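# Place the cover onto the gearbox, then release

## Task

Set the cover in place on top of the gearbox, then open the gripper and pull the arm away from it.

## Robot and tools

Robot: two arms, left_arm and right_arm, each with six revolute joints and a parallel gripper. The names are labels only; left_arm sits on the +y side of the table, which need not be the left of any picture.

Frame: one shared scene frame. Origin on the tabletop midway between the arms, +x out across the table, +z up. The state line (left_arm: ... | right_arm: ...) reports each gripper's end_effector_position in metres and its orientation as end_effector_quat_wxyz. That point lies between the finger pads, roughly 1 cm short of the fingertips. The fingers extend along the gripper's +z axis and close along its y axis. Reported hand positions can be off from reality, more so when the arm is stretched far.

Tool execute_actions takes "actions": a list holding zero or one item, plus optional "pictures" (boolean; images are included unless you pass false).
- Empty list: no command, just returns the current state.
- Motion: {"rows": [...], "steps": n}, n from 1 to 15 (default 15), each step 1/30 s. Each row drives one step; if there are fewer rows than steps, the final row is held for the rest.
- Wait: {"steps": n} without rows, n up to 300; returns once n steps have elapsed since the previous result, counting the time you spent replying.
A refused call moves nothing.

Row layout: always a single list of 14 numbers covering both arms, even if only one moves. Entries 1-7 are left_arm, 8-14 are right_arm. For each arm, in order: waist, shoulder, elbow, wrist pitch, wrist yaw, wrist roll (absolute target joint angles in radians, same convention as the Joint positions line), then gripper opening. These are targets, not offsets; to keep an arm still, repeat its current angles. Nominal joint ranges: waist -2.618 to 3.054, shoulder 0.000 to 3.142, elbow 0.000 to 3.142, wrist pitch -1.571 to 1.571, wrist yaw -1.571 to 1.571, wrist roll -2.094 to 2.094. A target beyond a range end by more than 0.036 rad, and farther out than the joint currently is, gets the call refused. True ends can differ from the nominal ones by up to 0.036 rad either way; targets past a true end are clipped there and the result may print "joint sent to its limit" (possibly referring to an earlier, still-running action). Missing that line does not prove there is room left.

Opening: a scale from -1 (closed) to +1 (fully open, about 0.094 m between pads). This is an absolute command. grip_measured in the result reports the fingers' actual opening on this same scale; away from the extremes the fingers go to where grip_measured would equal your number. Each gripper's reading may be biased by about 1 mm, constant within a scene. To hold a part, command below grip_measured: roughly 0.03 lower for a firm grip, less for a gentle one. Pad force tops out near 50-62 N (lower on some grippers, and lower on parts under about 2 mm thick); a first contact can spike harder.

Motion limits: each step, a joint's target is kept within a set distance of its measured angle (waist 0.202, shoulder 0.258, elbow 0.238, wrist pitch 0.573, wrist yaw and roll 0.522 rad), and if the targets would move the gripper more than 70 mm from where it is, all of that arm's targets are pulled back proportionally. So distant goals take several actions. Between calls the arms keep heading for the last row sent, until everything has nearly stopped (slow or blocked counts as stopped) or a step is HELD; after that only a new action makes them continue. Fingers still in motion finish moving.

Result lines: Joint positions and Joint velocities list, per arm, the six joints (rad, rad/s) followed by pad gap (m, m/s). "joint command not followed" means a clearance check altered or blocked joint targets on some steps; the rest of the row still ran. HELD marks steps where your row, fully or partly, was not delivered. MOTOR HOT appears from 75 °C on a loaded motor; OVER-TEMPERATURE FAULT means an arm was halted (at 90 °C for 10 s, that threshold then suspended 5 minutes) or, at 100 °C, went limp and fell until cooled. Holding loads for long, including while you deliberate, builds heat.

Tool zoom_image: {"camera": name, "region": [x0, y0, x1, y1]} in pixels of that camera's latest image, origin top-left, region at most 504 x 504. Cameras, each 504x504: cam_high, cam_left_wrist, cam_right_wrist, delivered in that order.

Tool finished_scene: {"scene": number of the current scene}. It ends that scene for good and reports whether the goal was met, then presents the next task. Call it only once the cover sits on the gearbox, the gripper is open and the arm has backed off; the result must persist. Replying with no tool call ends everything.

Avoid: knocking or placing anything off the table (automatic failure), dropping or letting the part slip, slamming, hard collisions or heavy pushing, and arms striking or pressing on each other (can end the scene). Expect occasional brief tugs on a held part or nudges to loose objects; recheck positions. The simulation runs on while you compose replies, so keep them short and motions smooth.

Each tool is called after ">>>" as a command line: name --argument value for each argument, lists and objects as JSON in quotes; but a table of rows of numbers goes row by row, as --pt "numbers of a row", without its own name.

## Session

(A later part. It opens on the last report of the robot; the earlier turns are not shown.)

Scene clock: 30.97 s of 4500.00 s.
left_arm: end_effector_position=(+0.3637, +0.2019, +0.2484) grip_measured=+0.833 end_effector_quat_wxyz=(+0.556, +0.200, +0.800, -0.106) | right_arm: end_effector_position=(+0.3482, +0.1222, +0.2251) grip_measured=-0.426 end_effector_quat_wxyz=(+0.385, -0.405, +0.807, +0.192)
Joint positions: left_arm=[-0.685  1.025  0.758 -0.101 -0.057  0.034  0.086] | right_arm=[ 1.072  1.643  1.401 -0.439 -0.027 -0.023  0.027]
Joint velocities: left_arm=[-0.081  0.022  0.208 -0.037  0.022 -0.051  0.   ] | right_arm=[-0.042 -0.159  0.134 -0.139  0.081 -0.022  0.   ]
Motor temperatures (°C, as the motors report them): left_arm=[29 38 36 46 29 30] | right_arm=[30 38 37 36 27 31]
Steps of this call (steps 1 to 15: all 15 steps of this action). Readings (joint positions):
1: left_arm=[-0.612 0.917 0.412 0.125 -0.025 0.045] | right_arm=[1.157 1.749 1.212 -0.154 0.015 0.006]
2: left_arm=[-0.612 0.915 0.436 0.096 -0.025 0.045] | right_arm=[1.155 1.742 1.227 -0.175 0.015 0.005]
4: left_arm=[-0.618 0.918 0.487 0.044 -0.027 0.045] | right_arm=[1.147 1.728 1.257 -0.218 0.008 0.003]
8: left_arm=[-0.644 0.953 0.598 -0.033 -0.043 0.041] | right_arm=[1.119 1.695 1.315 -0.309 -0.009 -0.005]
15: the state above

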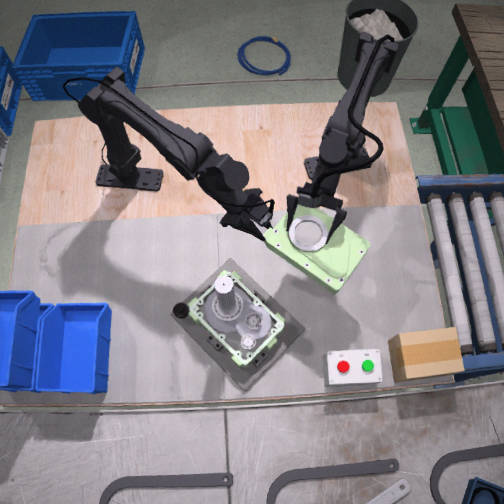

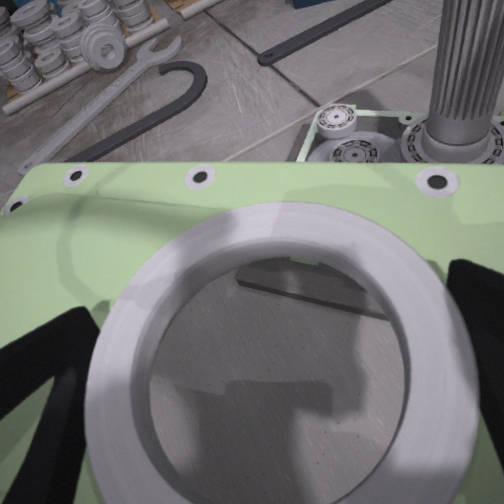

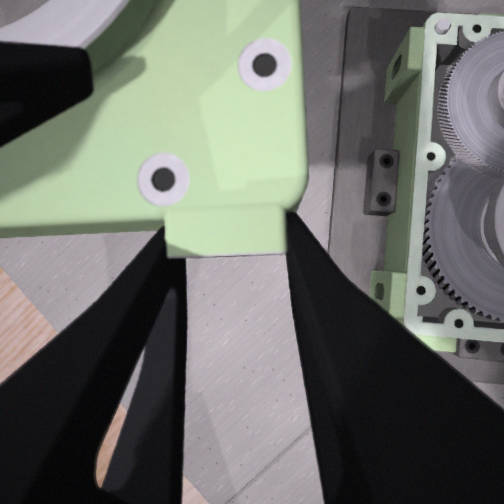

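Going well. W4, W5.

>>> execute_actions --actions '[{"rows":[[-0.706,1.023,0.845,-0.052,-0.058,0.074,0.65,1.055,1.595,1.474,-0.43,-0.055,-0.045,-0.6],[-0.712,1.039,0.874,-0.064,-0.06,0.073,0.65,1.044,1.592,1.492,-0.45,-0.061,-0.049,-0.6],[-0.718,1.056,0.903,-0.076,-0.063,0.072,0.65,1.034,1.589,1.509,-0.47,-0.066,-0.054,-0.6],[-0.724,1.073,0.932,-0.088,-0.065,0.072,0.65,1.023,1.586,1.527,-0.49,-0.072,-0.058,-0.6],[-0.73,1.089,0.961,-0.1,-0.068,0.071,0.65,1.013,1.584,1.544,-0.51,-0.077,-0.063,-0.6],[-0.736,1.106,0.99,-0.112,-0.07,0.07,0.65,1.002,1.582,1.562,-0.53,-0.083,-0.068,-0.6],[-0.742,1.123,1.018,-0.124,-0.073,0.069,0.65,0.992,1.58,1.58,-0.55,-0.088,-0.072,-0.6],[-0.748,1.139,1.047,-0.137,-0.075,0.068,0.65,0.982,1.579,1.597,-0.57,-0.093,-0.077,-0.6],[-0.754,1.156,1.076,-0.149,-0.078,0.067,0.65,0.971,1.578,1.615,-0.59,-0.099,-0.081,-0.6],[-0.76,1.173,1.105,-0.161,-0.08,0.067,0.65,0.961,1.577,1.633,-0.61,-0.104,-0.086,-0.6],[-0.765,1.189,1.134,-0.173,-0.083,0.066,0.65,0.95,1.576,1.65,-0.63,-0.11,-0.09,-0.6],[-0.77,1.206,1.163,-0.185,-0.085,0.065,0.65,0.94,1.575,1.668,-0.65,-0.115,-0.095,-0.6],[-0.774,1.221,1.19,-0.197,-0.086,0.065,0.65,0.931,1.578,1.688,-0.668,-0.12,-0.099,-0.6],[-0.777,1.236,1.218,-0.21,-0.086,0.064,0.65,0.922,1.582,1.708,-0.685,-0.125,-0.104,-0.6],[-0.781,1.251,1.246,-0.222,-0.087,0.064,0.65,0.913,1.586,1.728,-0.703,-0.13,-0.108,-0.6]],"steps":15}]' --pictures false

>>> execute_actions --actions '[{"rows":[[-0.784,1.266,1.273,-0.234,-0.088,0.064,0.65,0.904,1.59,1.749,-0.721,-0.135,-0.112,-0.6],[-0.788,1.281,1.3,-0.247,-0.088,0.063,0.65,0.895,1.594,1.77,-0.738,-0.14,-0.117,-0.6],[-0.791,1.296,1.328,-0.259,-0.089,0.063,0.65,0.886,1.598,1.79,-0.756,-0.145,-0.121,-0.6],[-0.795,1.311,1.356,-0.271,-0.09,0.063,0.65,0.877,1.603,1.811,-0.774,-0.15,-0.125,-0.6],[-0.798,1.326,1.383,-0.284,-0.09,0.062,0.65,0.868,1.608,1.832,-0.791,-0.155,-0.13,-0.6],[-0.801,1.341,1.41,-0.296,-0.091,0.062,0.65,0.859,1.613,1.853,-0.809,-0.16,-0.134,-0.6],[-0.805,1.356,1.438,-0.308,-0.092,0.062,0.65,0.85,1.618,1.874,-0.827,-0.165,-0.138,-0.6],[-0.808,1.371,1.466,-0.321,-0.092,0.061,0.65,0.841,1.623,1.895,-0.844,-0.17,-0.143,-0.6],[-0.811,1.386,1.493,-0.333,-0.093,0.061,0.65,0.832,1.628,1.917,-0.862,-0.175,-0.147,-0.6],[-0.814,1.401,1.52,-0.345,-0.094,0.061,0.65,0.823,1.634,1.938,-0.88,-0.18,-0.151,-0.6],[-0.817,1.417,1.548,-0.358,-0.094,0.06,0.65,0.814,1.639,1.96,-0.897,-0.185,-0.156,-0.6],[-0.82,1.432,1.576,-0.37,-0.095,0.06,0.65,0.805,1.645,1.982,-0.915,-0.19,-0.16,-0.6]],"steps":15}]'

Scene clock: 34.43 s of 4500.00 s.
left_arm: end_effector_position=(+0.3951, +0.1556, +0.3077) grip_measured=+0.833 end_effector_quat_wxyz=(+0.544, +0.214, +0.802, -0.120) | right_arm: end_effector_position=(+0.3765, +0.0769, +0.2849) grip_measured=-0.426 end_effector_quat_wxyz=(+0.381, -0.388, +0.819, +0.182)
Joint positions: left_arm=[-0.758  1.251  1.141 -0.279 -0.084  0.01   0.086] | right_arm=[ 0.937  1.628  1.639 -0.713 -0.099 -0.079  0.027]
Joint velocities: left_arm=[-0.134  0.427  0.808 -0.359 -0.11   0.007  0.001] | right_arm=[-0.271 -0.002  0.574 -0.564 -0.081 -0.183 -0.001]
Motor temperatures (°C, as the motors report them): left_arm=[29 38 37 47 29 30] | right_arm=[30 39 37 37 27 31]
Steps of this call (steps 1 to 30: the robot went on to your last target; steps 31 to 89: nothing new was sent; steps 90 to 104: all 15 steps of this action). Readings (joint positions):
90: left_arm=[-0.693 1.027 0.769 -0.131 -0.054 0.012] | right_arm=[1.071 1.637 1.407 -0.470 -0.036 -0.021]
91: left_arm=[-0.695 1.034 0.780 -0.144 -0.054 0.012] | right_arm=[1.069 1.637 1.411 -0.478 -0.037 -0.021]
93: left_arm=[-0.703 1.062 0.820 -0.172 -0.056 0.006] | right_arm=[1.057 1.637 1.432 -0.510 -0.043 -0.021]
97: left_arm=[-0.722 1.138 0.935 -0.210 -0.067 0.006] | right_arm=[1.011 1.637 1.505 -0.585 -0.066 -0.037]
104: the state above

Scene clock: 34.93 s of 4500.00 s.
left_arm: end_effector_position=(+0.4216, +0.1102, +0.3684) grip_measured=+0.833 end_effector_quat_wxyz=(+0.553, +0.232, +0.788, -0.138) | right_arm: end_effector_position=(+0.3994, +0.0321, +0.3459) grip_measured=-0.426 end_effector_quat_wxyz=(+0.396, -0.370, +0.823, +0.168)
Joint positions: left_arm=[-0.81   1.457  1.517 -0.42  -0.085  0.01   0.086] | right_arm=[ 0.812  1.66   1.922 -0.954 -0.148 -0.142  0.027]
Joint velocities: left_arm=[-0.056  0.1    0.149 -0.051 -0.066 -0.007 -0.001] | right_arm=[-0.056 -0.012  0.115 -0.11  -0.051 -0.125 -0.001]
Motor temperatures (°C, as the motors report them): left_arm=[29 38 37 48 29 30] | right_arm=[30 38 37 37 27 31]
Steps of this call (steps 1 to 15: all 15 steps of this action). Readings (joint positions):
1: left_arm=[-0.762 1.266 1.168 -0.290 -0.084 0.010] | right_arm=[0.928 1.628 1.658 -0.731 -0.103 -0.084]
2: left_arm=[-0.766 1.281 1.196 -0.301 -0.084 0.010] | right_arm=[0.918 1.628 1.678 -0.748 -0.106 -0.089]
4: left_arm=[-0.775 1.310 1.252 -0.323 -0.084 0.010] | right_arm=[0.901 1.628 1.717 -0.785 -0.113 -0.097]
8: left_arm=[-0.792 1.369 1.365 -0.365 -0.084 0.010] | right_arm=[0.865 1.634 1.801 -0.859 -0.126 -0.114]
15: the state above

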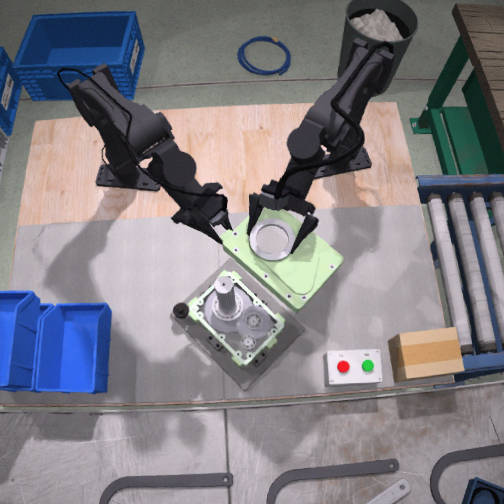

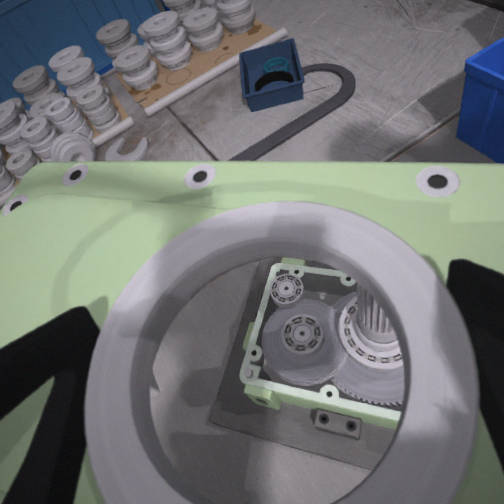

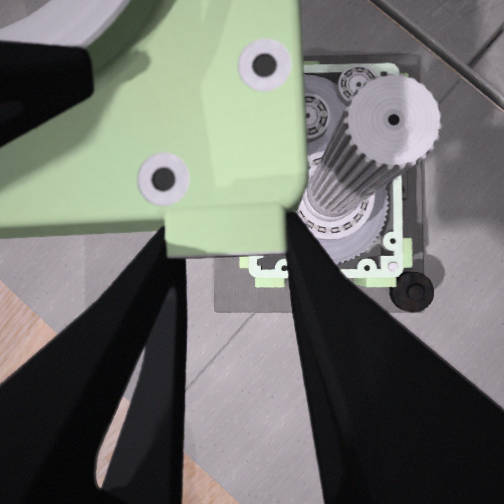

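>>> execute_actions --actions '[{"rows":[[-0.824,1.45,1.592,-0.37,-0.095,0.06,0.65,0.791,1.644,1.98,-0.915,-0.205,-0.168,-0.6],[-0.828,1.469,1.61,-0.37,-0.095,0.06,0.65,0.776,1.642,1.978,-0.916,-0.215,-0.175,-0.6],[-0.832,1.488,1.628,-0.37,-0.095,0.06,0.65,0.762,1.64,1.976,-0.917,-0.225,-0.183,-0.6],[-0.836,1.507,1.646,-0.37,-0.094,0.06,0.65,0.747,1.638,1.974,-0.918,-0.234,-0.19,-0.6],[-0.84,1.526,1.664,-0.37,-0.094,0.06,0.65,0.733,1.636,1.972,-0.919,-0.242,-0.198,-0.6],[-0.843,1.545,1.683,-0.37,-0.093,0.06,0.65,0.718,1.635,1.97,-0.92,-0.25,-0.205,-0.6],[-0.847,1.565,1.702,-0.37,-0.093,0.06,0.65,0.704,1.634,1.969,-0.922,-0.259,-0.213,-0.6],[-0.85,1.584,1.721,-0.37,-0.092,0.06,0.65,0.69,1.633,1.968,-0.923,-0.267,-0.22,-0.6],[-0.853,1.604,1.74,-0.37,-0.092,0.06,0.65,0.675,1.632,1.967,-0.925,-0.275,-0.228,-0.6],[-0.856,1.624,1.76,-0.37,-0.091,0.06,0.65,0.661,1.631,1.966,-0.927,-0.284,-0.235,-0.6],[-0.859,1.644,1.78,-0.37,-0.091,0.06,0.65,0.646,1.63,1.965,-0.928,-0.292,-0.243,-0.6],[-0.862,1.664,1.80,-0.37,-0.09,0.06,0.65,0.632,1.63,1.965,-0.93,-0.30,-0.25,-0.6],[-0.865,1.68,1.82,-0.374,-0.089,0.06,0.65,0.62,1.632,1.968,-0.933,-0.306,-0.256,-0.6],[-0.867,1.697,1.84,-0.378,-0.088,0.061,0.65,0.609,1.634,1.971,-0.935,-0.312,-0.262,-0.6],[-0.869,1.714,1.861,-0.382,-0.087,0.061,0.65,0.597,1.637,1.974,-0.938,-0.319,-0.269,-0.6]],"steps":15}]' --pictures false

>>> execute_actions --actions '[{"rows":[[-0.871,1.731,1.882,-0.386,-0.086,0.062,0.65,0.586,1.64,1.977,-0.941,-0.325,-0.275,-0.6],[-0.873,1.748,1.903,-0.39,-0.085,0.062,0.65,0.574,1.643,1.981,-0.944,-0.331,-0.281,-0.6],[-0.875,1.765,1.924,-0.394,-0.084,0.062,0.65,0.563,1.646,1.985,-0.947,-0.337,-0.287,-0.6],[-0.877,1.782,1.946,-0.398,-0.083,0.063,0.65,0.551,1.649,1.989,-0.95,-0.344,-0.294,-0.6],[-0.879,1.8,1.968,-0.402,-0.082,0.063,0.65,0.54,1.652,1.993,-0.953,-0.35,-0.3,-0.6],[-0.881,1.817,1.99,-0.407,-0.081,0.064,0.65,0.528,1.655,1.997,-0.956,-0.356,-0.306,-0.6],[-0.883,1.835,2.013,-0.411,-0.08,0.064,0.65,0.517,1.658,2.001,-0.959,-0.362,-0.312,-0.6],[-0.885,1.852,2.036,-0.416,-0.079,0.065,0.65,0.505,1.662,2.006,-0.962,-0.369,-0.319,-0.6],[-0.887,1.87,2.06,-0.42,-0.078,0.065,0.65,0.494,1.665,2.01,-0.965,-0.375,-0.325,-0.6]],"steps":15}]'

Scene clock: 38.87 s of 4500.00 s.
left_arm: end_effector_position=(+0.4570, +0.0506, +0.3572) grip_measured=+0.833 end_effector_quat_wxyz=(+0.529, +0.253, +0.795, -0.154) | right_arm: end_effector_position=(+0.4304, -0.0260, +0.3355) grip_measured=-0.426 end_effector_quat_wxyz=(+0.378, -0.346, +0.843, +0.160)
Joint positions: left_arm=[-0.859  1.713  1.775 -0.467 -0.071 -0.007  0.086] | right_arm=[ 0.623  1.668  1.926 -1.012 -0.256 -0.223  0.027]
Joint velocities: left_arm=[-0.09   0.496  0.554  0.007  0.081 -0.022 -0.   ] | right_arm=[-0.359 -0.012  0.002  0.007 -0.139 -0.154 -0.   ]
Motor temperatures (°C, as the motors report them): left_arm=[29 39 39 49 29 30] | right_arm=[30 38 38 38 27 31]
Steps of this call (steps 1 to 30: the robot went on to your last target; steps 31 to 90: nothing new was sent; then 0.43 s passed at rest; steps 91 to 105: all 15 steps of this action). Readings (joint positions):
91: left_arm=[-0.814 1.461 1.524 -0.459 -0.087 -0.005] | right_arm=[0.809 1.668 1.926 -0.981 -0.166 -0.140]
92: left_arm=[-0.815 1.466 1.532 -0.465 -0.087 -0.006] | right_arm=[0.805 1.668 1.926 -0.981 -0.170 -0.140]
94: left_arm=[-0.819 1.491 1.561 -0.474 -0.088 -0.006] | right_arm=[0.787 1.668 1.926 -0.981 -0.184 -0.145]
98: left_arm=[-0.834 1.572 1.638 -0.473 -0.087 -0.006] | right_arm=[0.727 1.668 1.926 -0.988 -0.214 -0.172]
105: the state above

Scene clock: 39.37 s of 4500.00 s.
left_arm: end_effector_position=(+0.4838, +0.0084, +0.3541) grip_measured=+0.833 end_effector_quat_wxyz=(+0.526, +0.268, +0.790, -0.166) | right_arm: end_effector_position=(+0.4548, -0.0671, +0.3321) grip_measured=-0.426 end_effector_quat_wxyz=(+0.380, -0.332, +0.851, +0.148)
Joint positions: left_arm=[-0.882  1.906  2.003 -0.499 -0.054 -0.003  0.086] | right_arm=[ 0.495  1.694  1.949 -1.033 -0.314 -0.296  0.027]
Joint velocities: left_arm=[-0.032 -0.007 -0.007 -0.125 -0.037 -0.051  0.001] | right_arm=[-0.017  0.017 -0.012 -0.037 -0.095  0.007  0.   ]
Motor temperatures (°C, as the motors report them): left_arm=[29 39 39 49 29 30] | right_arm=[30 38 38 38 27 31]
Steps of this call (steps 1 to 15: all 15 steps of this action). Readings (joint positions):
1: left_arm=[-0.861 1.731 1.795 -0.467 -0.069 -0.007] | right_arm=[0.611 1.668 1.926 -1.012 -0.260 -0.230]
2: left_arm=[-0.864 1.748 1.815 -0.469 -0.067 -0.007] | right_arm=[0.598 1.668 1.926 -1.013 -0.265 -0.236]
4: left_arm=[-0.868 1.783 1.856 -0.474 -0.063 -0.006] | right_arm=[0.575 1.668 1.926 -1.013 -0.275 -0.248]
8: left_arm=[-0.877 1.852 1.944 -0.491 -0.059 -0.005] | right_arm=[0.529 1.678 1.938 -1.021 -0.297 -0.273]
15: the state above

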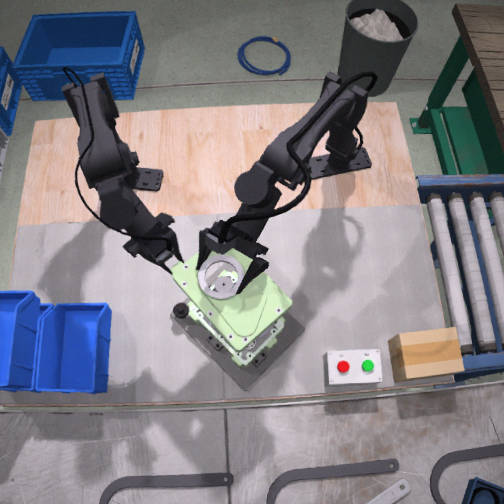

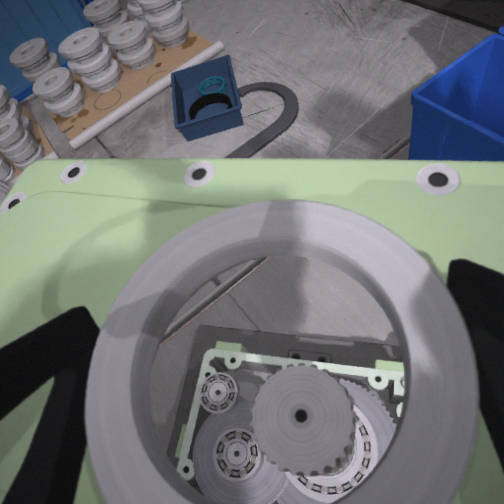

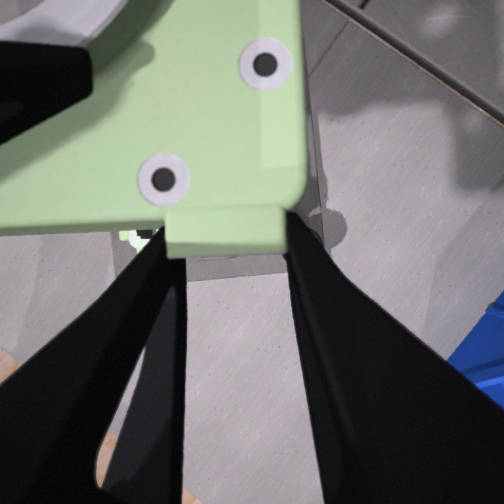

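>>> execute_actions --actions '[{"rows":[[-0.885,1.86,2.01,-0.385,-0.078,0.065,0.65,0.494,1.65,1.96,-0.93,-0.37,-0.325,-0.6],[-0.885,1.855,1.99,-0.365,-0.078,0.065,0.65,0.494,1.64,1.933,-0.908,-0.37,-0.325,-0.6],[-0.885,1.85,1.97,-0.347,-0.078,0.065,0.65,0.494,1.631,1.906,-0.887,-0.37,-0.325,-0.6],[-0.885,1.845,1.951,-0.33,-0.078,0.065,0.65,0.494,1.622,1.88,-0.867,-0.37,-0.325,-0.6],[-0.885,1.84,1.932,-0.313,-0.078,0.065,0.65,0.494,1.614,1.855,-0.848,-0.37,-0.325,-0.6],[-0.885,1.836,1.914,-0.296,-0.078,0.065,0.65,0.494,1.606,1.83,-0.829,-0.37,-0.325,-0.6],[-0.885,1.832,1.896,-0.279,-0.078,0.065,0.65,0.494,1.598,1.806,-0.81,-0.37,-0.325,-0.6],[-0.885,1.829,1.878,-0.262,-0.078,0.065,0.65,0.494,1.591,1.782,-0.791,-0.37,-0.325,-0.6],[-0.885,1.826,1.86,-0.246,-0.078,0.065,0.65,0.494,1.584,1.758,-0.773,-0.37,-0.325,-0.6],[-0.885,1.823,1.843,-0.229,-0.078,0.065,0.65,0.494,1.578,1.735,-0.755,-0.37,-0.325,-0.6],[-0.885,1.82,1.825,-0.213,-0.078,0.065,0.65,0.494,1.572,1.712,-0.736,-0.37,-0.325,-0.6],[-0.885,1.817,1.808,-0.196,-0.078,0.065,0.65,0.494,1.566,1.689,-0.718,-0.37,-0.325,-0.6],[-0.885,1.815,1.791,-0.18,-0.078,0.065,0.65,0.494,1.56,1.666,-0.70,-0.37,-0.325,-0.6]],"steps":15}]'

Scene clock: 43.23 s of 4500.00 s.
left_arm: end_effector_position=(+0.4836, +0.0084, +0.3007) grip_measured=+0.833 end_effector_quat_wxyz=(+0.509, +0.271, +0.801, -0.162) | right_arm: end_effector_position=(+0.4542, -0.0663, +0.2780) grip_measured=-0.426 end_effector_quat_wxyz=(+0.369, -0.332, +0.855, +0.152)
Joint positions: left_arm=[-0.882  1.877  1.784 -0.351 -0.054 -0.007  0.086] | right_arm=[ 0.495  1.629  1.662 -0.835 -0.319 -0.294  0.027]
Joint velocities: left_arm=[ 0.002 -0.022 -0.247  0.198  0.037  0.022 -0.   ] | right_arm=[ 0.002  0.002 -0.271  0.183  0.051  0.007  0.   ]
Motor temperatures (°C, as the motors report them): left_arm=[29 42 40 50 29 30] | right_arm=[30 39 38 38 28 31]
Steps of this call (steps 1 to 15: the robot went on to your last target; steps 16 to 90: nothing new was sent; then 0.37 s passed at rest; steps 91 to 105: all 15 steps of this action). Readings (joint positions):
91: left_arm=[-0.882 1.906 2.003 -0.502 -0.054 -0.004] | right_arm=[0.495 1.694 1.949 -1.034 -0.317 -0.296]
92: left_arm=[-0.882 1.905 1.999 -0.498 -0.055 -0.004] | right_arm=[0.495 1.694 1.944 -1.030 -0.317 -0.296]
94: left_arm=[-0.882 1.899 1.976 -0.477 -0.059 -0.002] | right_arm=[0.495 1.683 1.914 -1.002 -0.317 -0.298]
98: left_arm=[-0.882 1.885 1.902 -0.430 -0.059 -0.002] | right_arm=[0.495 1.656 1.817 -0.939 -0.319 -0.298]
105: the state above

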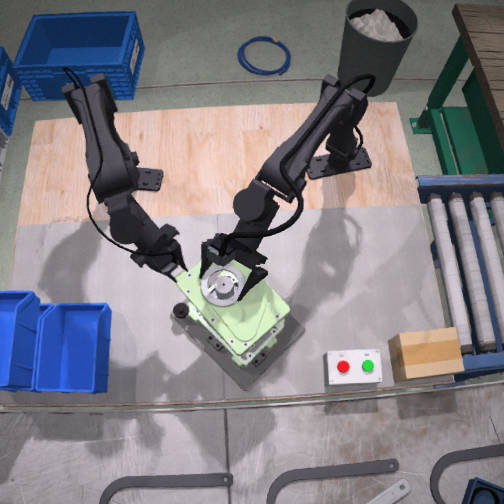

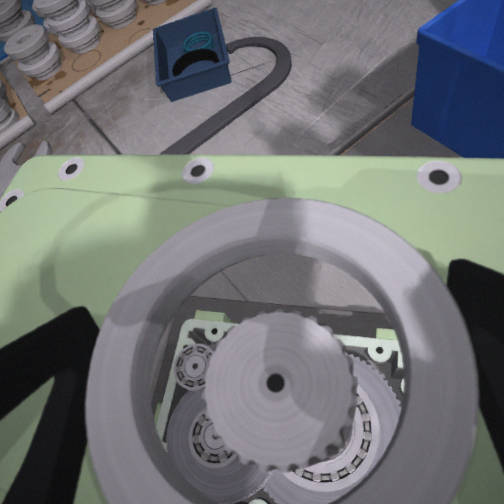

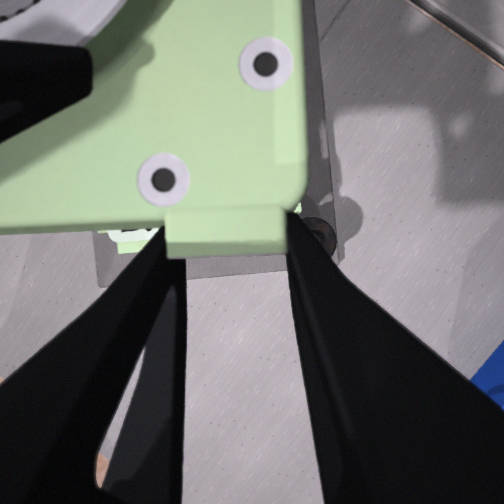

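>>> execute_actions --actions '[{"rows":[[-0.885,1.813,1.768,-0.15,-0.078,0.065,0.65,0.494,1.553,1.64,-0.668,-0.37,-0.325,-0.6],[-0.885,1.811,1.745,-0.126,-0.078,0.065,0.65,0.494,1.548,1.615,-0.645,-0.37,-0.325,-0.6],[-0.885,1.81,1.722,-0.103,-0.078,0.065,0.65,0.494,1.543,1.59,-0.622,-0.37,-0.325,-0.6],[-0.885,1.809,1.699,-0.08,-0.078,0.065,0.65,0.494,1.539,1.564,-0.6,-0.37,-0.325,-0.6],[-0.885,1.808,1.677,-0.058,-0.078,0.065,0.65,0.494,1.535,1.538,-0.578,-0.37,-0.325,-0.6],[-0.885,1.808,1.654,-0.036,-0.078,0.065,0.65,0.494,1.531,1.512,-0.555,-0.37,-0.325,-0.6],[-0.885,1.808,1.632,-0.014,-0.078,0.065,0.65,0.494,1.528,1.486,-0.533,-0.37,-0.325,-0.6],[-0.885,1.808,1.61,0.008,-0.078,0.065,0.65,0.494,1.525,1.461,-0.511,-0.37,-0.325,-0.6],[-0.885,1.809,1.589,0.03,-0.078,0.065,0.65,0.494,1.523,1.436,-0.489,-0.37,-0.325,-0.6],[-0.885,1.81,1.568,0.053,-0.078,0.065,0.65,0.494,1.521,1.412,-0.467,-0.37,-0.325,-0.6],[-0.885,1.812,1.547,0.075,-0.078,0.065,0.65,0.494,1.52,1.388,-0.445,-0.37,-0.325,-0.6],[-0.885,1.817,1.529,0.096,-0.078,0.065,0.65,0.494,1.523,1.366,-0.424,-0.37,-0.325,-0.6],[-0.885,1.822,1.511,0.116,-0.078,0.065,0.65,0.494,1.526,1.345,-0.402,-0.37,-0.325,-0.6],[-0.885,1.827,1.494,0.137,-0.078,0.065,0.65,0.494,1.529,1.324,-0.381,-0.37,-0.325,-0.6],[-0.885,1.832,1.477,0.157,-0.078,0.065,0.65,0.494,1.532,1.303,-0.36,-0.37,-0.325,-0.6]],"steps":15}]' --pictures false

>>> execute_actions --actions '[{"rows":[[-0.885,1.837,1.46,0.178,-0.078,0.065,0.65,0.494,1.535,1.283,-0.338,-0.37,-0.325,-0.6],[-0.885,1.842,1.444,0.198,-0.078,0.065,0.65,0.494,1.538,1.263,-0.317,-0.37,-0.325,-0.6],[-0.885,1.847,1.428,0.219,-0.078,0.065,0.65,0.494,1.541,1.243,-0.295,-0.37,-0.325,-0.6],[-0.885,1.853,1.412,0.239,-0.078,0.065,0.65,0.494,1.544,1.224,-0.274,-0.37,-0.325,-0.6],[-0.885,1.858,1.397,0.26,-0.078,0.065,0.65,0.494,1.548,1.205,-0.253,-0.37,-0.325,-0.6],[-0.885,1.864,1.382,0.28,-0.078,0.065,0.65,0.494,1.551,1.186,-0.231,-0.37,-0.325,-0.6],[-0.885,1.87,1.367,0.30,-0.078,0.065,0.65,0.494,1.555,1.168,-0.21,-0.37,-0.325,-0.6],[-0.885,1.877,1.355,0.318,-0.078,0.065,0.65,0.494,1.56,1.152,-0.19,-0.37,-0.325,-0.6],[-0.885,1.884,1.343,0.336,-0.078,0.065,0.65,0.494,1.565,1.136,-0.17,-0.37,-0.325,-0.6],[-0.885,1.891,1.332,0.354,-0.078,0.065,0.65,0.494,1.571,1.121,-0.15,-0.37,-0.325,-0.6],[-0.885,1.898,1.321,0.372,-0.078,0.065,0.65,0.494,1.576,1.106,-0.13,-0.37,-0.325,-0.6]],"steps":15}]'

Scene clock: 46.33 s of 4500.00 s.
left_arm: end_effector_position=(+0.4825, +0.0094, +0.2354) grip_measured=+0.833 end_effector_quat_wxyz=(+0.517, +0.270, +0.796, -0.162) | right_arm: end_effector_position=(+0.4538, -0.0658, +0.2127) grip_measured=-0.426 end_effector_quat_wxyz=(+0.379, -0.332, +0.849, +0.156)
Joint positions: left_arm=[-0.884  1.862  1.49  -0.055 -0.058 -0.002  0.086] | right_arm=[ 0.492  1.578  1.329 -0.528 -0.331 -0.293  0.027]
Joint velocities: left_arm=[-0.022  0.081 -0.51   0.593  0.066 -0.037  0.   ] | right_arm=[-0.002  0.007 -0.632  0.564 -0.066  0.022 -0.   ]
Motor temperatures (°C, as the motors report them): left_arm=[29 44 40 51 29 30] | right_arm=[30 39 38 38 28 31]
Steps of this call (steps 1 to 30: the robot went on to your last target; steps 31 to 78: nothing new was sent; steps 79 to 93: all 15 steps of this action). Readings (joint positions):
79: left_arm=[-0.882 1.870 1.769 -0.310 -0.059 0.000] | right_arm=[0.492 1.614 1.646 -0.796 -0.319 -0.298]
80: left_arm=[-0.882 1.868 1.760 -0.298 -0.060 0.002] | right_arm=[0.492 1.610 1.636 -0.784 -0.319 -0.298]
82: left_arm=[-0.882 1.860 1.727 -0.264 -0.061 0.005] | right_arm=[0.492 1.598 1.600 -0.750 -0.319 -0.299]
86: left_arm=[-0.882 1.853 1.641 -0.186 -0.059 0.007] | right_arm=[0.492 1.579 1.502 -0.669 -0.319 -0.299]
93: the state above

Scene clock: 46.83 s of 4500.00 s.
left_arm: end_effector_position=(+0.4895, +0.0099, +0.2048) grip_measured=+0.832 end_effector_quat_wxyz=(+0.562, +0.274, +0.766, -0.148) | right_arm: end_effector_position=(+0.4641, -0.0645, +0.1778) grip_measured=-0.426 end_effector_quat_wxyz=(+0.426, -0.335, +0.827, +0.149)
Joint positions: left_arm=[-0.885  1.896  1.32   0.244 -0.089  0.056  0.086] | right_arm=[ 0.489  1.578  1.118 -0.217 -0.327 -0.301  0.027]
Joint velocities: left_arm=[ 0.027  0.037 -0.061  0.168 -0.007  0.066 -0.001] | right_arm=[-0.012 -0.007 -0.081  0.154  0.037 -0.051  0.   ]
Motor temperatures (°C, as the motors report them): left_arm=[29 44 40 51 29 30] | right_arm=[30 39 38 38 28 31]
Steps of this call (steps 1 to 15: all 15 steps of this action). Readings (joint positions):
1: left_arm=[-0.884 1.866 1.474 -0.036 -0.057 -0.003] | right_arm=[0.492 1.578 1.307 -0.508 -0.331 -0.292]
2: left_arm=[-0.884 1.870 1.457 -0.016 -0.057 -0.003] | right_arm=[0.492 1.578 1.287 -0.487 -0.330 -0.292]
4: left_arm=[-0.884 1.877 1.426 0.025 -0.055 -0.003] | right_arm=[0.492 1.578 1.247 -0.444 -0.328 -0.292]
8: left_arm=[-0.885 1.888 1.369 0.119 -0.061 0.009] | right_arm=[0.491 1.578 1.178 -0.352 -0.327 -0.289]
15: the state above

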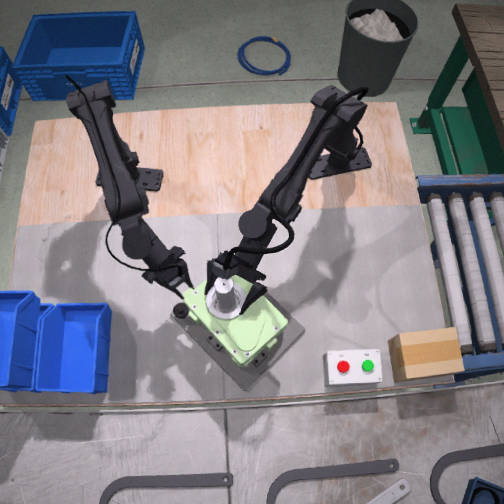

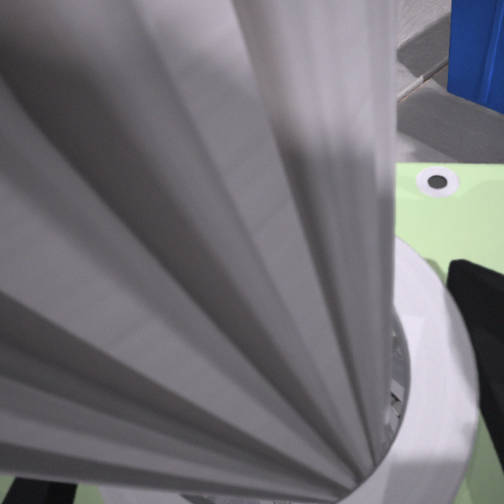

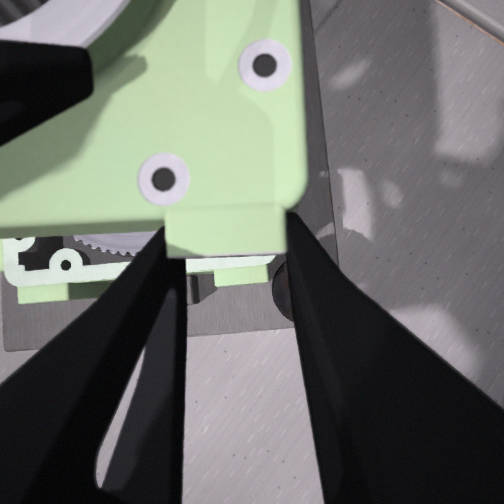

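>>> execute_actions --actions '[]'

Scene clock: 49.67 s of 4500.00 s.
left_arm: end_effector_position=(+0.4898, +0.0101, +0.2049) grip_measured=+0.832 end_effector_quat_wxyz=(+0.564, +0.273, +0.765, -0.147) | right_arm: end_effector_position=(+0.4647, -0.0646, +0.1777) grip_measured=-0.426 end_effector_quat_wxyz=(+0.428, -0.336, +0.826, +0.148)
Joint positions: left_arm=[-0.885  1.897  1.316  0.254 -0.091  0.057  0.086] | right_arm=[ 0.489  1.578  1.114 -0.208 -0.326 -0.303  0.027]
Joint velocities: left_arm=[ 0.002  0.017 -0.002 -0.007  0.037 -0.066 -0.001] | right_arm=[-0.007  0.007  0.012 -0.081 -0.007  0.051  0.   ]
Motor temperatures (°C, as the motors report them): left_arm=[29 44 40 52 29 30] | right_arm=[30 39 38 39 28 31]
Steps of this call (steps 1 to 30: the robot went on to your last target; steps 31 to 85: nothing new was sent). Readings (joint positions):
1: left_arm=[-0.885 1.897 1.318 0.249 -0.090 0.057] | right_arm=[0.489 1.578 1.116 -0.212 -0.326 -0.303]
2: left_arm=[-0.885 1.897 1.317 0.251 -0.090 0.057] | right_arm=[0.489 1.578 1.115 -0.211 -0.326 -0.303]
4: left_arm=[-0.885 1.897 1.316 0.253 -0.091 0.057] | right_arm=[0.489 1.578 1.114 -0.209 -0.326 -0.303]
8: left_arm=[-0.885 1.897 1.316 0.254 -0.091 0.057] | right_arm=[0.489 1.578 1.114 -0.208 -0.326 -0.303]
85: the state above
All arms were judged still, so your last target was given up. Only a new action makes them travel on or press farther. Fingers that are still opening or closing keep moving.

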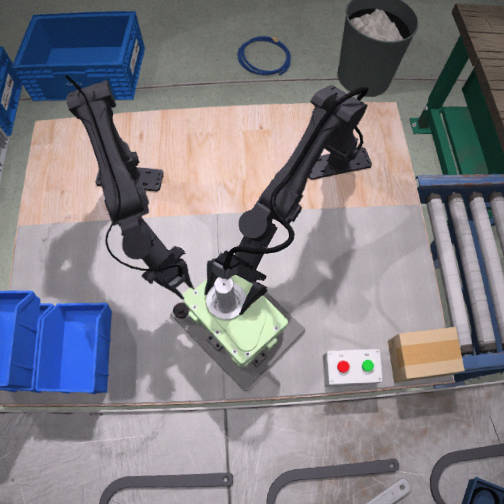

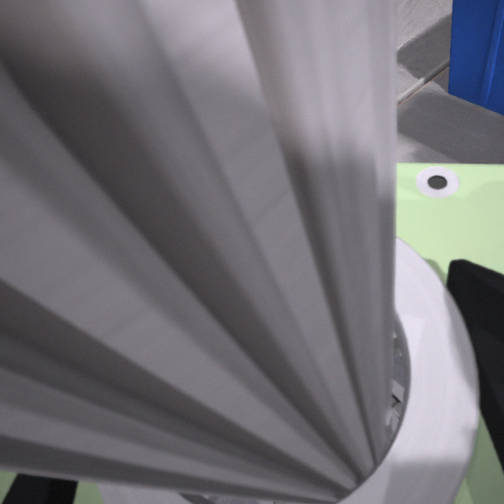

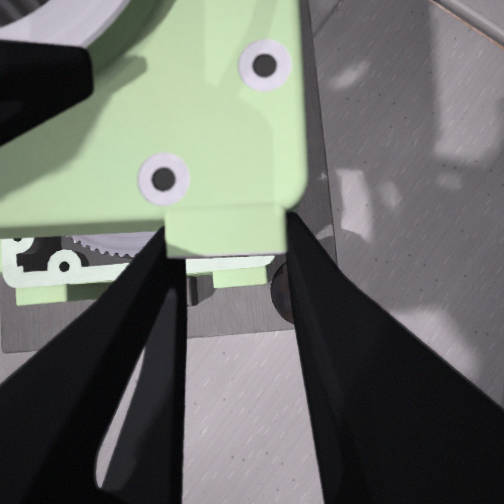

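>>> execute_actions --actions '[{"rows":[[-0.885,1.905,1.321,0.36,-0.078,0.065,0.65,0.494,1.583,1.106,-0.14,-0.37,-0.325,-0.6],[-0.885,1.912,1.32,0.35,-0.078,0.065,0.65,0.494,1.589,1.105,-0.15,-0.37,-0.325,-0.6],[-0.885,1.919,1.319,0.34,-0.078,0.065,0.65,0.494,1.595,1.104,-0.16,-0.37,-0.325,-0.6],[-0.885,1.926,1.318,0.33,-0.078,0.065,0.65,0.494,1.6,1.103,-0.17,-0.37,-0.325,-0.6],[-0.885,1.933,1.317,0.32,-0.078,0.065,0.65,0.494,1.605,1.102,-0.18,-0.37,-0.325,-0.6],[-0.885,1.939,1.316,0.315,-0.078,0.065,0.65,0.494,1.61,1.1,-0.195,-0.37,-0.325,-0.6]],"steps":15}]'

Scene clock: 51.23 s of 4500.00 s.
left_arm: end_effector_position=(+0.4901, +0.0102, +0.2035) grip_measured=+0.832 end_effector_quat_wxyz=(+0.564, +0.274, +0.766, -0.146) | right_arm: end_effector_position=(+0.4647, -0.0647, +0.1766) grip_measured=-0.426 end_effector_quat_wxyz=(+0.426, -0.336, +0.827, +0.149)
Joint positions: left_arm=[-0.885  1.899  1.316  0.254 -0.092  0.058  0.086] | right_arm=[ 0.487  1.58   1.114 -0.209 -0.33  -0.303  0.027]
Joint velocities: left_arm=[ 0.007  0.002  0.017  0.022  0.051  0.007 -0.   ] | right_arm=[ 0.012  0.012  0.007 -0.066 -0.022 -0.007 -0.001]
Motor temperatures (°C, as the motors report them): left_arm=[29 44 39 52 29 30] | right_arm=[30 38 37 39 28 31]
Steps of this call (steps 1 to 32: nothing new was sent; steps 33 to 47: all 15 steps of this action). Readings (joint positions):
33: left_arm=[-0.885 1.897 1.316 0.254 -0.091 0.057] | right_arm=[0.489 1.578 1.114 -0.208 -0.326 -0.303]
34: left_arm=[-0.885 1.897 1.316 0.254 -0.091 0.057] | right_arm=[0.489 1.578 1.114 -0.208 -0.326 -0.303]
36: left_arm=[-0.885 1.898 1.316 0.254 -0.091 0.058] | right_arm=[0.489 1.579 1.114 -0.209 -0.326 -0.303]
40: left_arm=[-0.885 1.899 1.316 0.254 -0.092 0.058] | right_arm=[0.487 1.580 1.114 -0.209 -0.329 -0.303]
47: the state above

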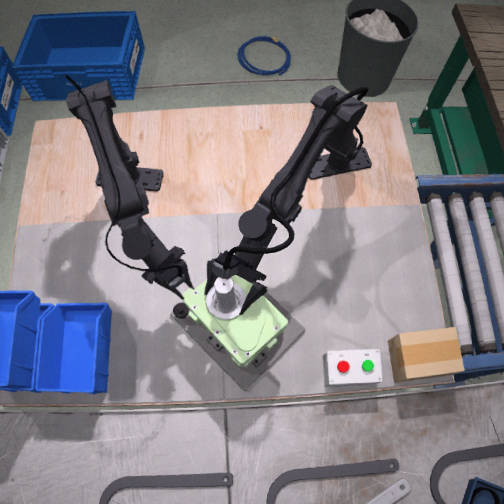

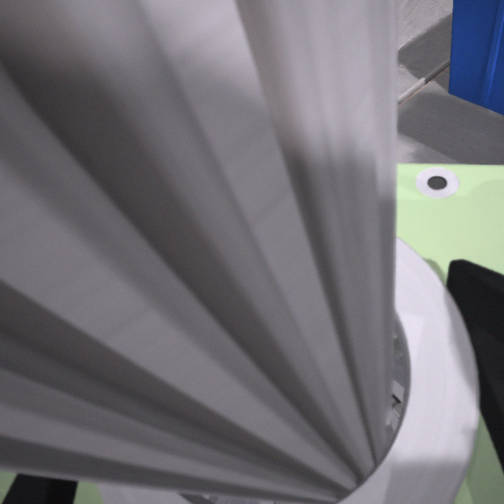

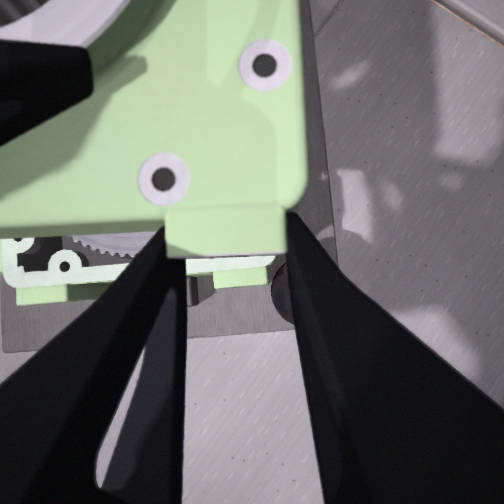

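>>> zoom_image --camera "cam_high" --region '[160,220,320,380]'

Region (160, 220, 320, 380) of cam_high's 504x504 image, scaled by 3.150, with more detail than that image has.

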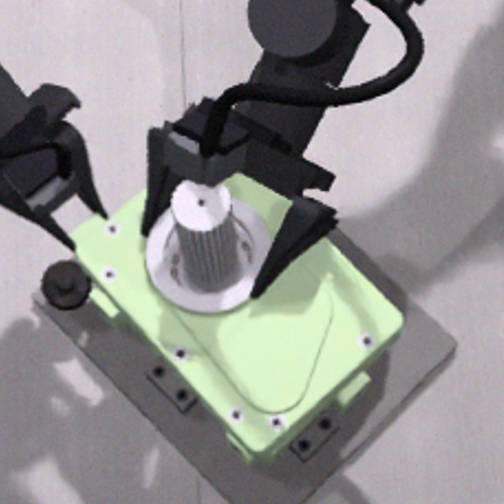

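>>> execute_actions --actions '[{"rows":[[-0.885,1.91,1.33,0.29,-0.078,0.065,0.65,0.494,1.59,1.12,-0.21,-0.37,-0.325,-0.6],[-0.885,1.89,1.345,0.26,-0.078,0.065,0.65,0.494,1.575,1.14,-0.24,-0.37,-0.325,-0.6],[-0.885,1.88,1.36,0.23,-0.078,0.065,0.65,0.494,1.57,1.16,-0.27,-0.37,-0.325,-0.6],[-0.885,1.88,1.375,0.2,-0.078,0.065,0.65,0.494,1.57,1.18,-0.3,-0.37,-0.325,-0.6]],"steps":15}]'

Scene clock: 53.83 s of 4500.00 s.
left_arm: end_effector_position=(+0.4868, +0.0102, +0.2022) grip_measured=+0.833 end_effector_quat_wxyz=(+0.547, +0.273, +0.776, -0.151) | right_arm: end_effector_position=(+0.4601, -0.0652, +0.1772) grip_measured=-0.426 end_effector_quat_wxyz=(+0.409, -0.334, +0.835, +0.154)
Joint positions: left_arm=[-0.885  1.891  1.334  0.193 -0.081  0.038  0.086] | right_arm=[ 0.487  1.58   1.144 -0.278 -0.335 -0.299  0.027]
Joint velocities: left_arm=[-0.002 -0.002 -0.002 -0.022  0.051  0.022 -0.   ] | right_arm=[-0.022  0.002  0.002 -0.066  0.007  0.007  0.   ]
Motor temperatures (°C, as the motors report them): left_arm=[29 44 39 52 29 30] | right_arm=[30 38 37 39 28 31]
Steps of this call (steps 1 to 15: the robot went on to your last target; steps 16 to 63: nothing new was sent; steps 64 to 78: all 15 steps of this action). Readings (joint positions):
64: left_arm=[-0.885 1.899 1.316 0.253 -0.092 0.058] | right_arm=[0.487 1.580 1.114 -0.210 -0.330 -0.303]
65: left_arm=[-0.885 1.897 1.316 0.250 -0.092 0.058] | right_arm=[0.487 1.580 1.114 -0.211 -0.330 -0.303]
67: left_arm=[-0.885 1.895 1.319 0.238 -0.091 0.058] | right_arm=[0.487 1.580 1.124 -0.229 -0.332 -0.303]
71: left_arm=[-0.885 1.892 1.331 0.204 -0.083 0.042] | right_arm=[0.487 1.580 1.141 -0.269 -0.333 -0.301]
78: the state above

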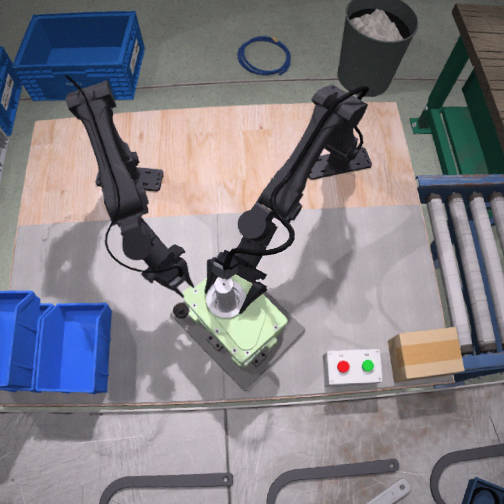

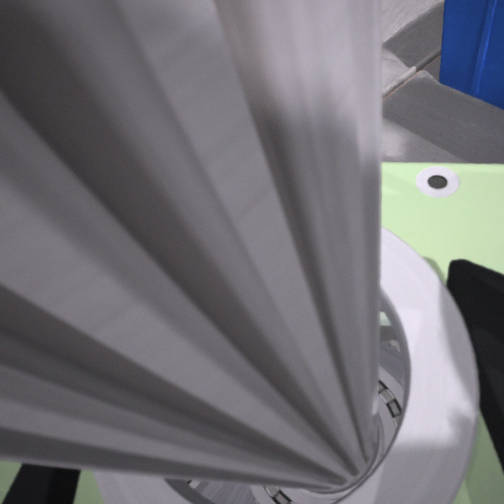

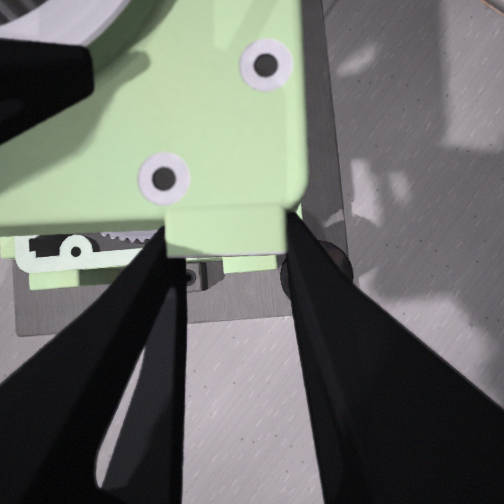

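>>> execute_actions --actions '[{"rows":[[-0.885,1.875,1.35,0.21,-0.078,0.065,0.65,0.5,1.57,1.16,-0.29,-0.37,-0.325,-0.6],[-0.885,1.87,1.33,0.23,-0.078,0.065,0.65,0.505,1.57,1.14,-0.27,-0.37,-0.325,-0.6],[-0.885,1.87,1.31,0.25,-0.078,0.065,0.65,0.51,1.57,1.125,-0.25,-0.37,-0.325,-0.6],[-0.885,1.87,1.29,0.27,-0.078,0.065,0.65,0.515,1.57,1.11,-0.23,-0.37,-0.325,-0.6]],"steps":15}]'

Scene clock: 56.03 s of 4500.00 s.
left_arm: end_effector_position=(+0.4847, +0.0133, +0.1999) grip_measured=+0.832 end_effector_quat_wxyz=(+0.553, +0.274, +0.773, -0.148) | right_arm: end_effector_position=(+0.4587, -0.0616, +0.1740) grip_measured=-0.426 end_effector_quat_wxyz=(+0.411, -0.337, +0.833, +0.155)
Joint positions: left_arm=[-0.885  1.881  1.3    0.228 -0.086  0.046  0.086] | right_arm=[ 0.497  1.58   1.127 -0.254 -0.331 -0.296  0.027]
Joint velocities: left_arm=[-0.002  0.002  0.002  0.022  0.051  0.022  0.   ] | right_arm=[ 0.007  0.012 -0.022  0.081 -0.051  0.007 -0.001]
Motor temperatures (°C, as the motors report them): left_arm=[29 44 40 52 29 30] | right_arm=[30 38 37 38 28 31]
Steps of this call (steps 1 to 15: the robot went on to your last target; steps 16 to 51: nothing new was sent; steps 52 to 66: all 15 steps of this action). Readings (joint positions):
52: left_arm=[-0.885 1.891 1.335 0.191 -0.081 0.038] | right_arm=[0.487 1.580 1.145 -0.279 -0.335 -0.298]
53: left_arm=[-0.885 1.890 1.335 0.191 -0.081 0.038] | right_arm=[0.488 1.580 1.145 -0.279 -0.335 -0.298]
55: left_arm=[-0.885 1.889 1.324 0.203 -0.081 0.038] | right_arm=[0.490 1.580 1.141 -0.275 -0.332 -0.298]
59: left_arm=[-0.885 1.881 1.302 0.223 -0.086 0.045] | right_arm=[0.497 1.580 1.129 -0.258 -0.332 -0.296]
66: the state above

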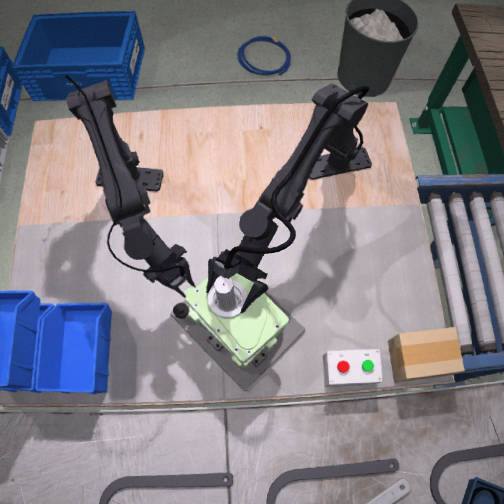

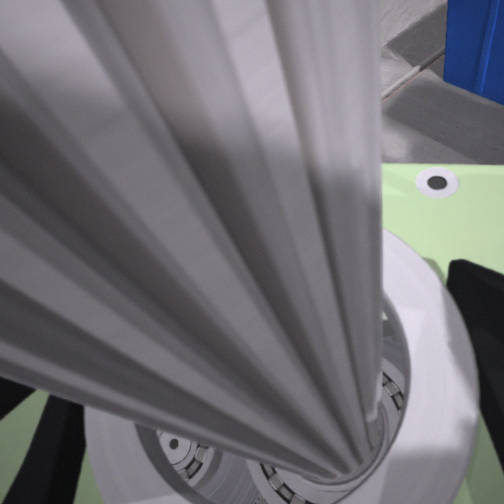

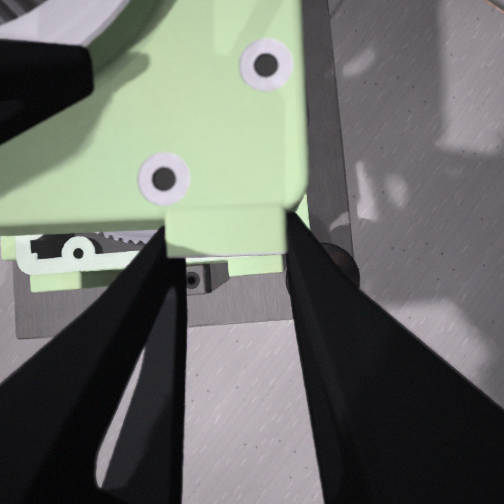

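>>> execute_actions --actions '[{"rows":[[-0.885,1.88,1.29,0.27,-0.078,0.03,0.65,0.51,1.57,1.14,-0.27,-0.37,-0.325,-0.6],[-0.885,1.89,1.29,0.27,-0.078,0.0,0.65,0.505,1.57,1.17,-0.31,-0.37,-0.325,-0.6],[-0.885,1.9,1.29,0.27,-0.078,-0.03,0.65,0.5,1.57,1.19,-0.35,-0.37,-0.325,-0.6],[-0.885,1.91,1.29,0.27,-0.078,-0.05,0.65,0.5,1.57,1.2,-0.38,-0.37,-0.325,-0.6]],"steps":15}]'

Scene clock: 58.03 s of 4500.00 s.
left_arm: end_effector_position=(+0.4825, +0.0102, +0.1993) grip_measured=+0.833 end_effector_quat_wxyz=(+0.547, +0.257, +0.779, -0.167) | right_arm: end_effector_position=(+0.4558, -0.0659, +0.1774) grip_measured=-0.426 end_effector_quat_wxyz=(+0.393, -0.339, +0.842, +0.149)
Joint positions: left_arm=[-0.889  1.882  1.3    0.229 -0.078 -0.008  0.086] | right_arm=[ 0.493  1.58   1.173 -0.343 -0.323 -0.309  0.027]
Joint velocities: left_arm=[-0.007  0.002 -0.007 -0.022 -0.095 -0.051 -0.001] | right_arm=[-0.002 -0.012 -0.017  0.037  0.007  0.022 -0.   ]
Motor temperatures (°C, as the motors report them): left_arm=[29 44 39 51 29 30] | right_arm=[30 38 37 38 28 31]
Steps of this call (steps 1 to 15: the robot went on to your last target; steps 16 to 45: nothing new was sent; steps 46 to 60: all 15 steps of this action). Readings (joint positions):
46: left_arm=[-0.885 1.881 1.300 0.229 -0.087 0.045] | right_arm=[0.497 1.580 1.127 -0.254 -0.331 -0.296]
47: left_arm=[-0.885 1.881 1.300 0.229 -0.087 0.042] | right_arm=[0.497 1.580 1.129 -0.259 -0.331 -0.296]
49: left_arm=[-0.887 1.882 1.300 0.229 -0.086 0.024] | right_arm=[0.496 1.580 1.146 -0.290 -0.327 -0.298]
53: left_arm=[-0.889 1.882 1.300 0.229 -0.080 -0.003] | right_arm=[0.494 1.580 1.168 -0.333 -0.324 -0.306]
60: the state above

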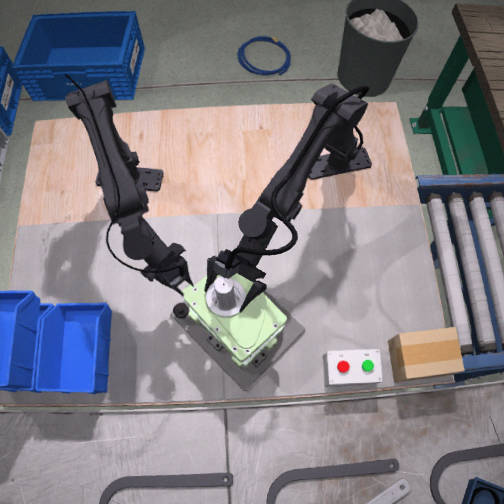

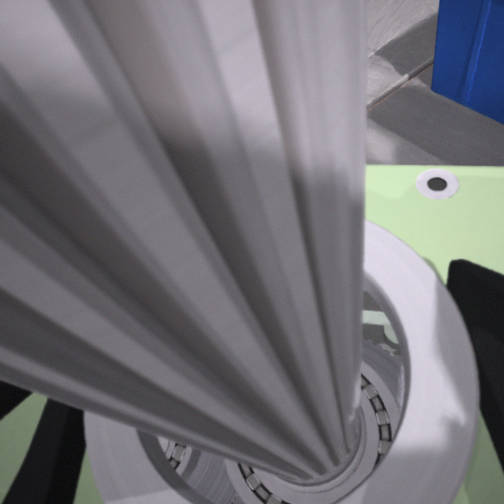

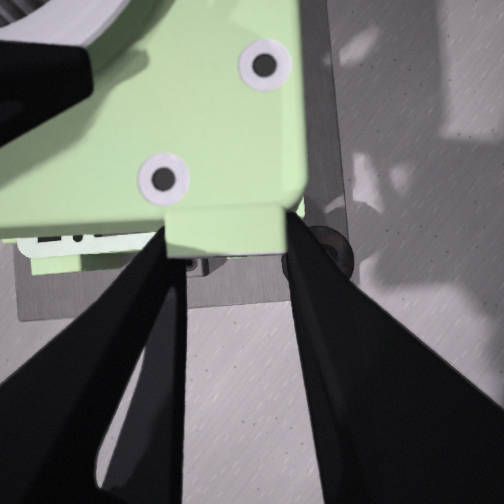

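>>> execute_actions --actions '[{"rows":[[-0.885,1.915,1.3,0.27,-0.078,-0.03,0.65,0.5,1.58,1.18,-0.35,-0.37,-0.325,-0.6],[-0.885,1.92,1.3,0.27,-0.078,-0.02,0.65,0.5,1.59,1.17,-0.32,-0.37,-0.325,-0.6],[-0.885,1.925,1.3,0.28,-0.078,-0.01,0.65,0.5,1.595,1.16,-0.29,-0.37,-0.325,-0.6],[-0.885,1.93,1.3,0.28,-0.078,0,0.65,0.5,1.6,1.15,-0.27,-0.37,-0.325,-0.6],[-0.885,1.935,1.3,0.28,-0.078,0,0.65,0.5,1.605,1.14,-0.25,-0.37,-0.325,-0.6],[-0.885,1.94,1.3,0.29,-0.078,0,0.65,0.5,1.61,1.13,-0.23,-0.37,-0.325,-0.6],[-0.885,1.945,1.3,0.29,-0.078,0,0.65,0.5,1.615,1.12,-0.21,-0.37,-0.325,-0.6],[-0.885,1.95,1.3,0.29,-0.078,0,0.65,0.5,1.62,1.11,-0.195,-0.37,-0.325,-0.6],[-0.885,1.955,1.3,0.29,-0.078,0,0.65,0.5,1.625,1.1,-0.18,-0.37,-0.325,-0.6]],"steps":15}]'

Scene clock: 63.60 s of 4500.00 s.
left_arm: end_effector_position=(+0.4886, +0.0124, +0.2010) grip_measured=+0.833 end_effector_quat_wxyz=(+0.564, +0.268, +0.768, -0.142) | right_arm: end_effector_position=(+0.4647, -0.0625, +0.1747) grip_measured=-0.426 end_effector_quat_wxyz=(+0.422, -0.341, +0.827, +0.150)
Joint positions: left_arm=[-0.889  1.894  1.3    0.262 -0.111  0.051  0.086] | right_arm=[ 0.49   1.591  1.124 -0.22  -0.334 -0.311  0.027]
Joint velocities: left_arm=[-0.012  0.002 -0.007 -0.022 -0.081  0.022  0.   ] | right_arm=[ 0.002 -0.002 -0.022  0.051  0.022 -0.022  0.   ]
Motor temperatures (°C, as the motors report them): left_arm=[29 44 39 51 29 30] | right_arm=[30 37 37 37 28 31]
Steps of this call (steps 1 to 15: the robot went on to your last target; steps 16 to 90: nothing new was sent; then 2.07 s passed at rest; steps 91 to 105: all 15 steps of this action). Readings (joint positions):
91: left_arm=[-0.889 1.882 1.300 0.229 -0.078 -0.008] | right_arm=[0.493 1.580 1.173 -0.343 -0.322 -0.309]
92: left_arm=[-0.889 1.883 1.300 0.229 -0.078 -0.006] | right_arm=[0.493 1.580 1.173 -0.341 -0.322 -0.309]
94: left_arm=[-0.889 1.884 1.300 0.230 -0.079 -0.003] | right_arm=[0.493 1.581 1.173 -0.337 -0.322 -0.310]
98: left_arm=[-0.889 1.889 1.300 0.245 -0.093 0.021] | right_arm=[0.493 1.585 1.149 -0.283 -0.324 -0.310]
105: the state above

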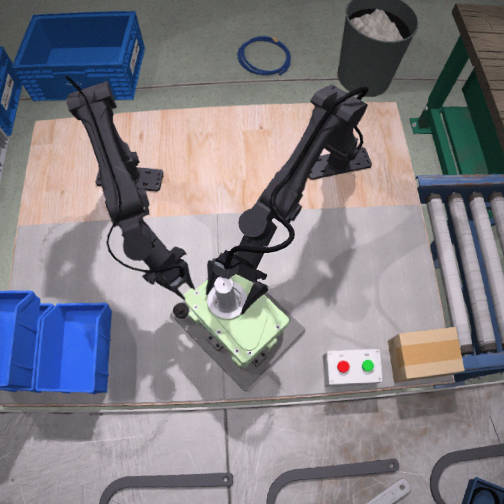

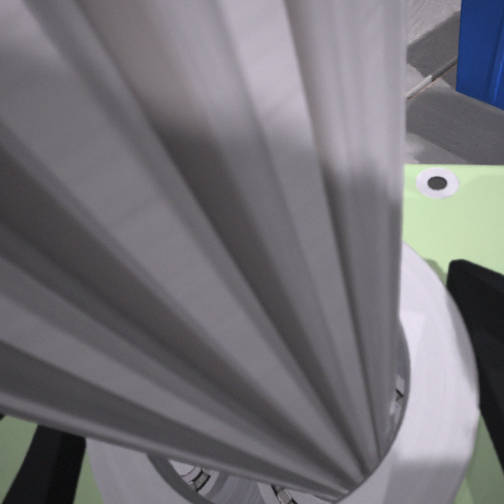

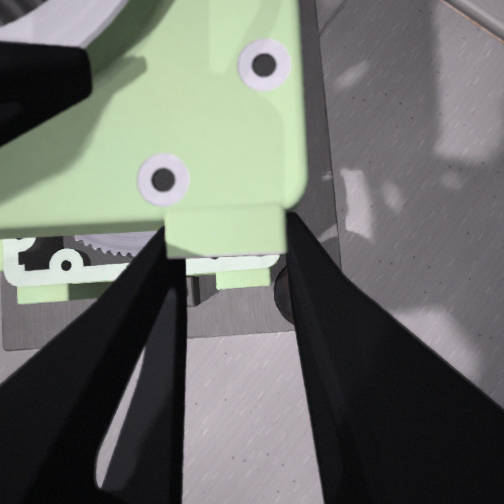

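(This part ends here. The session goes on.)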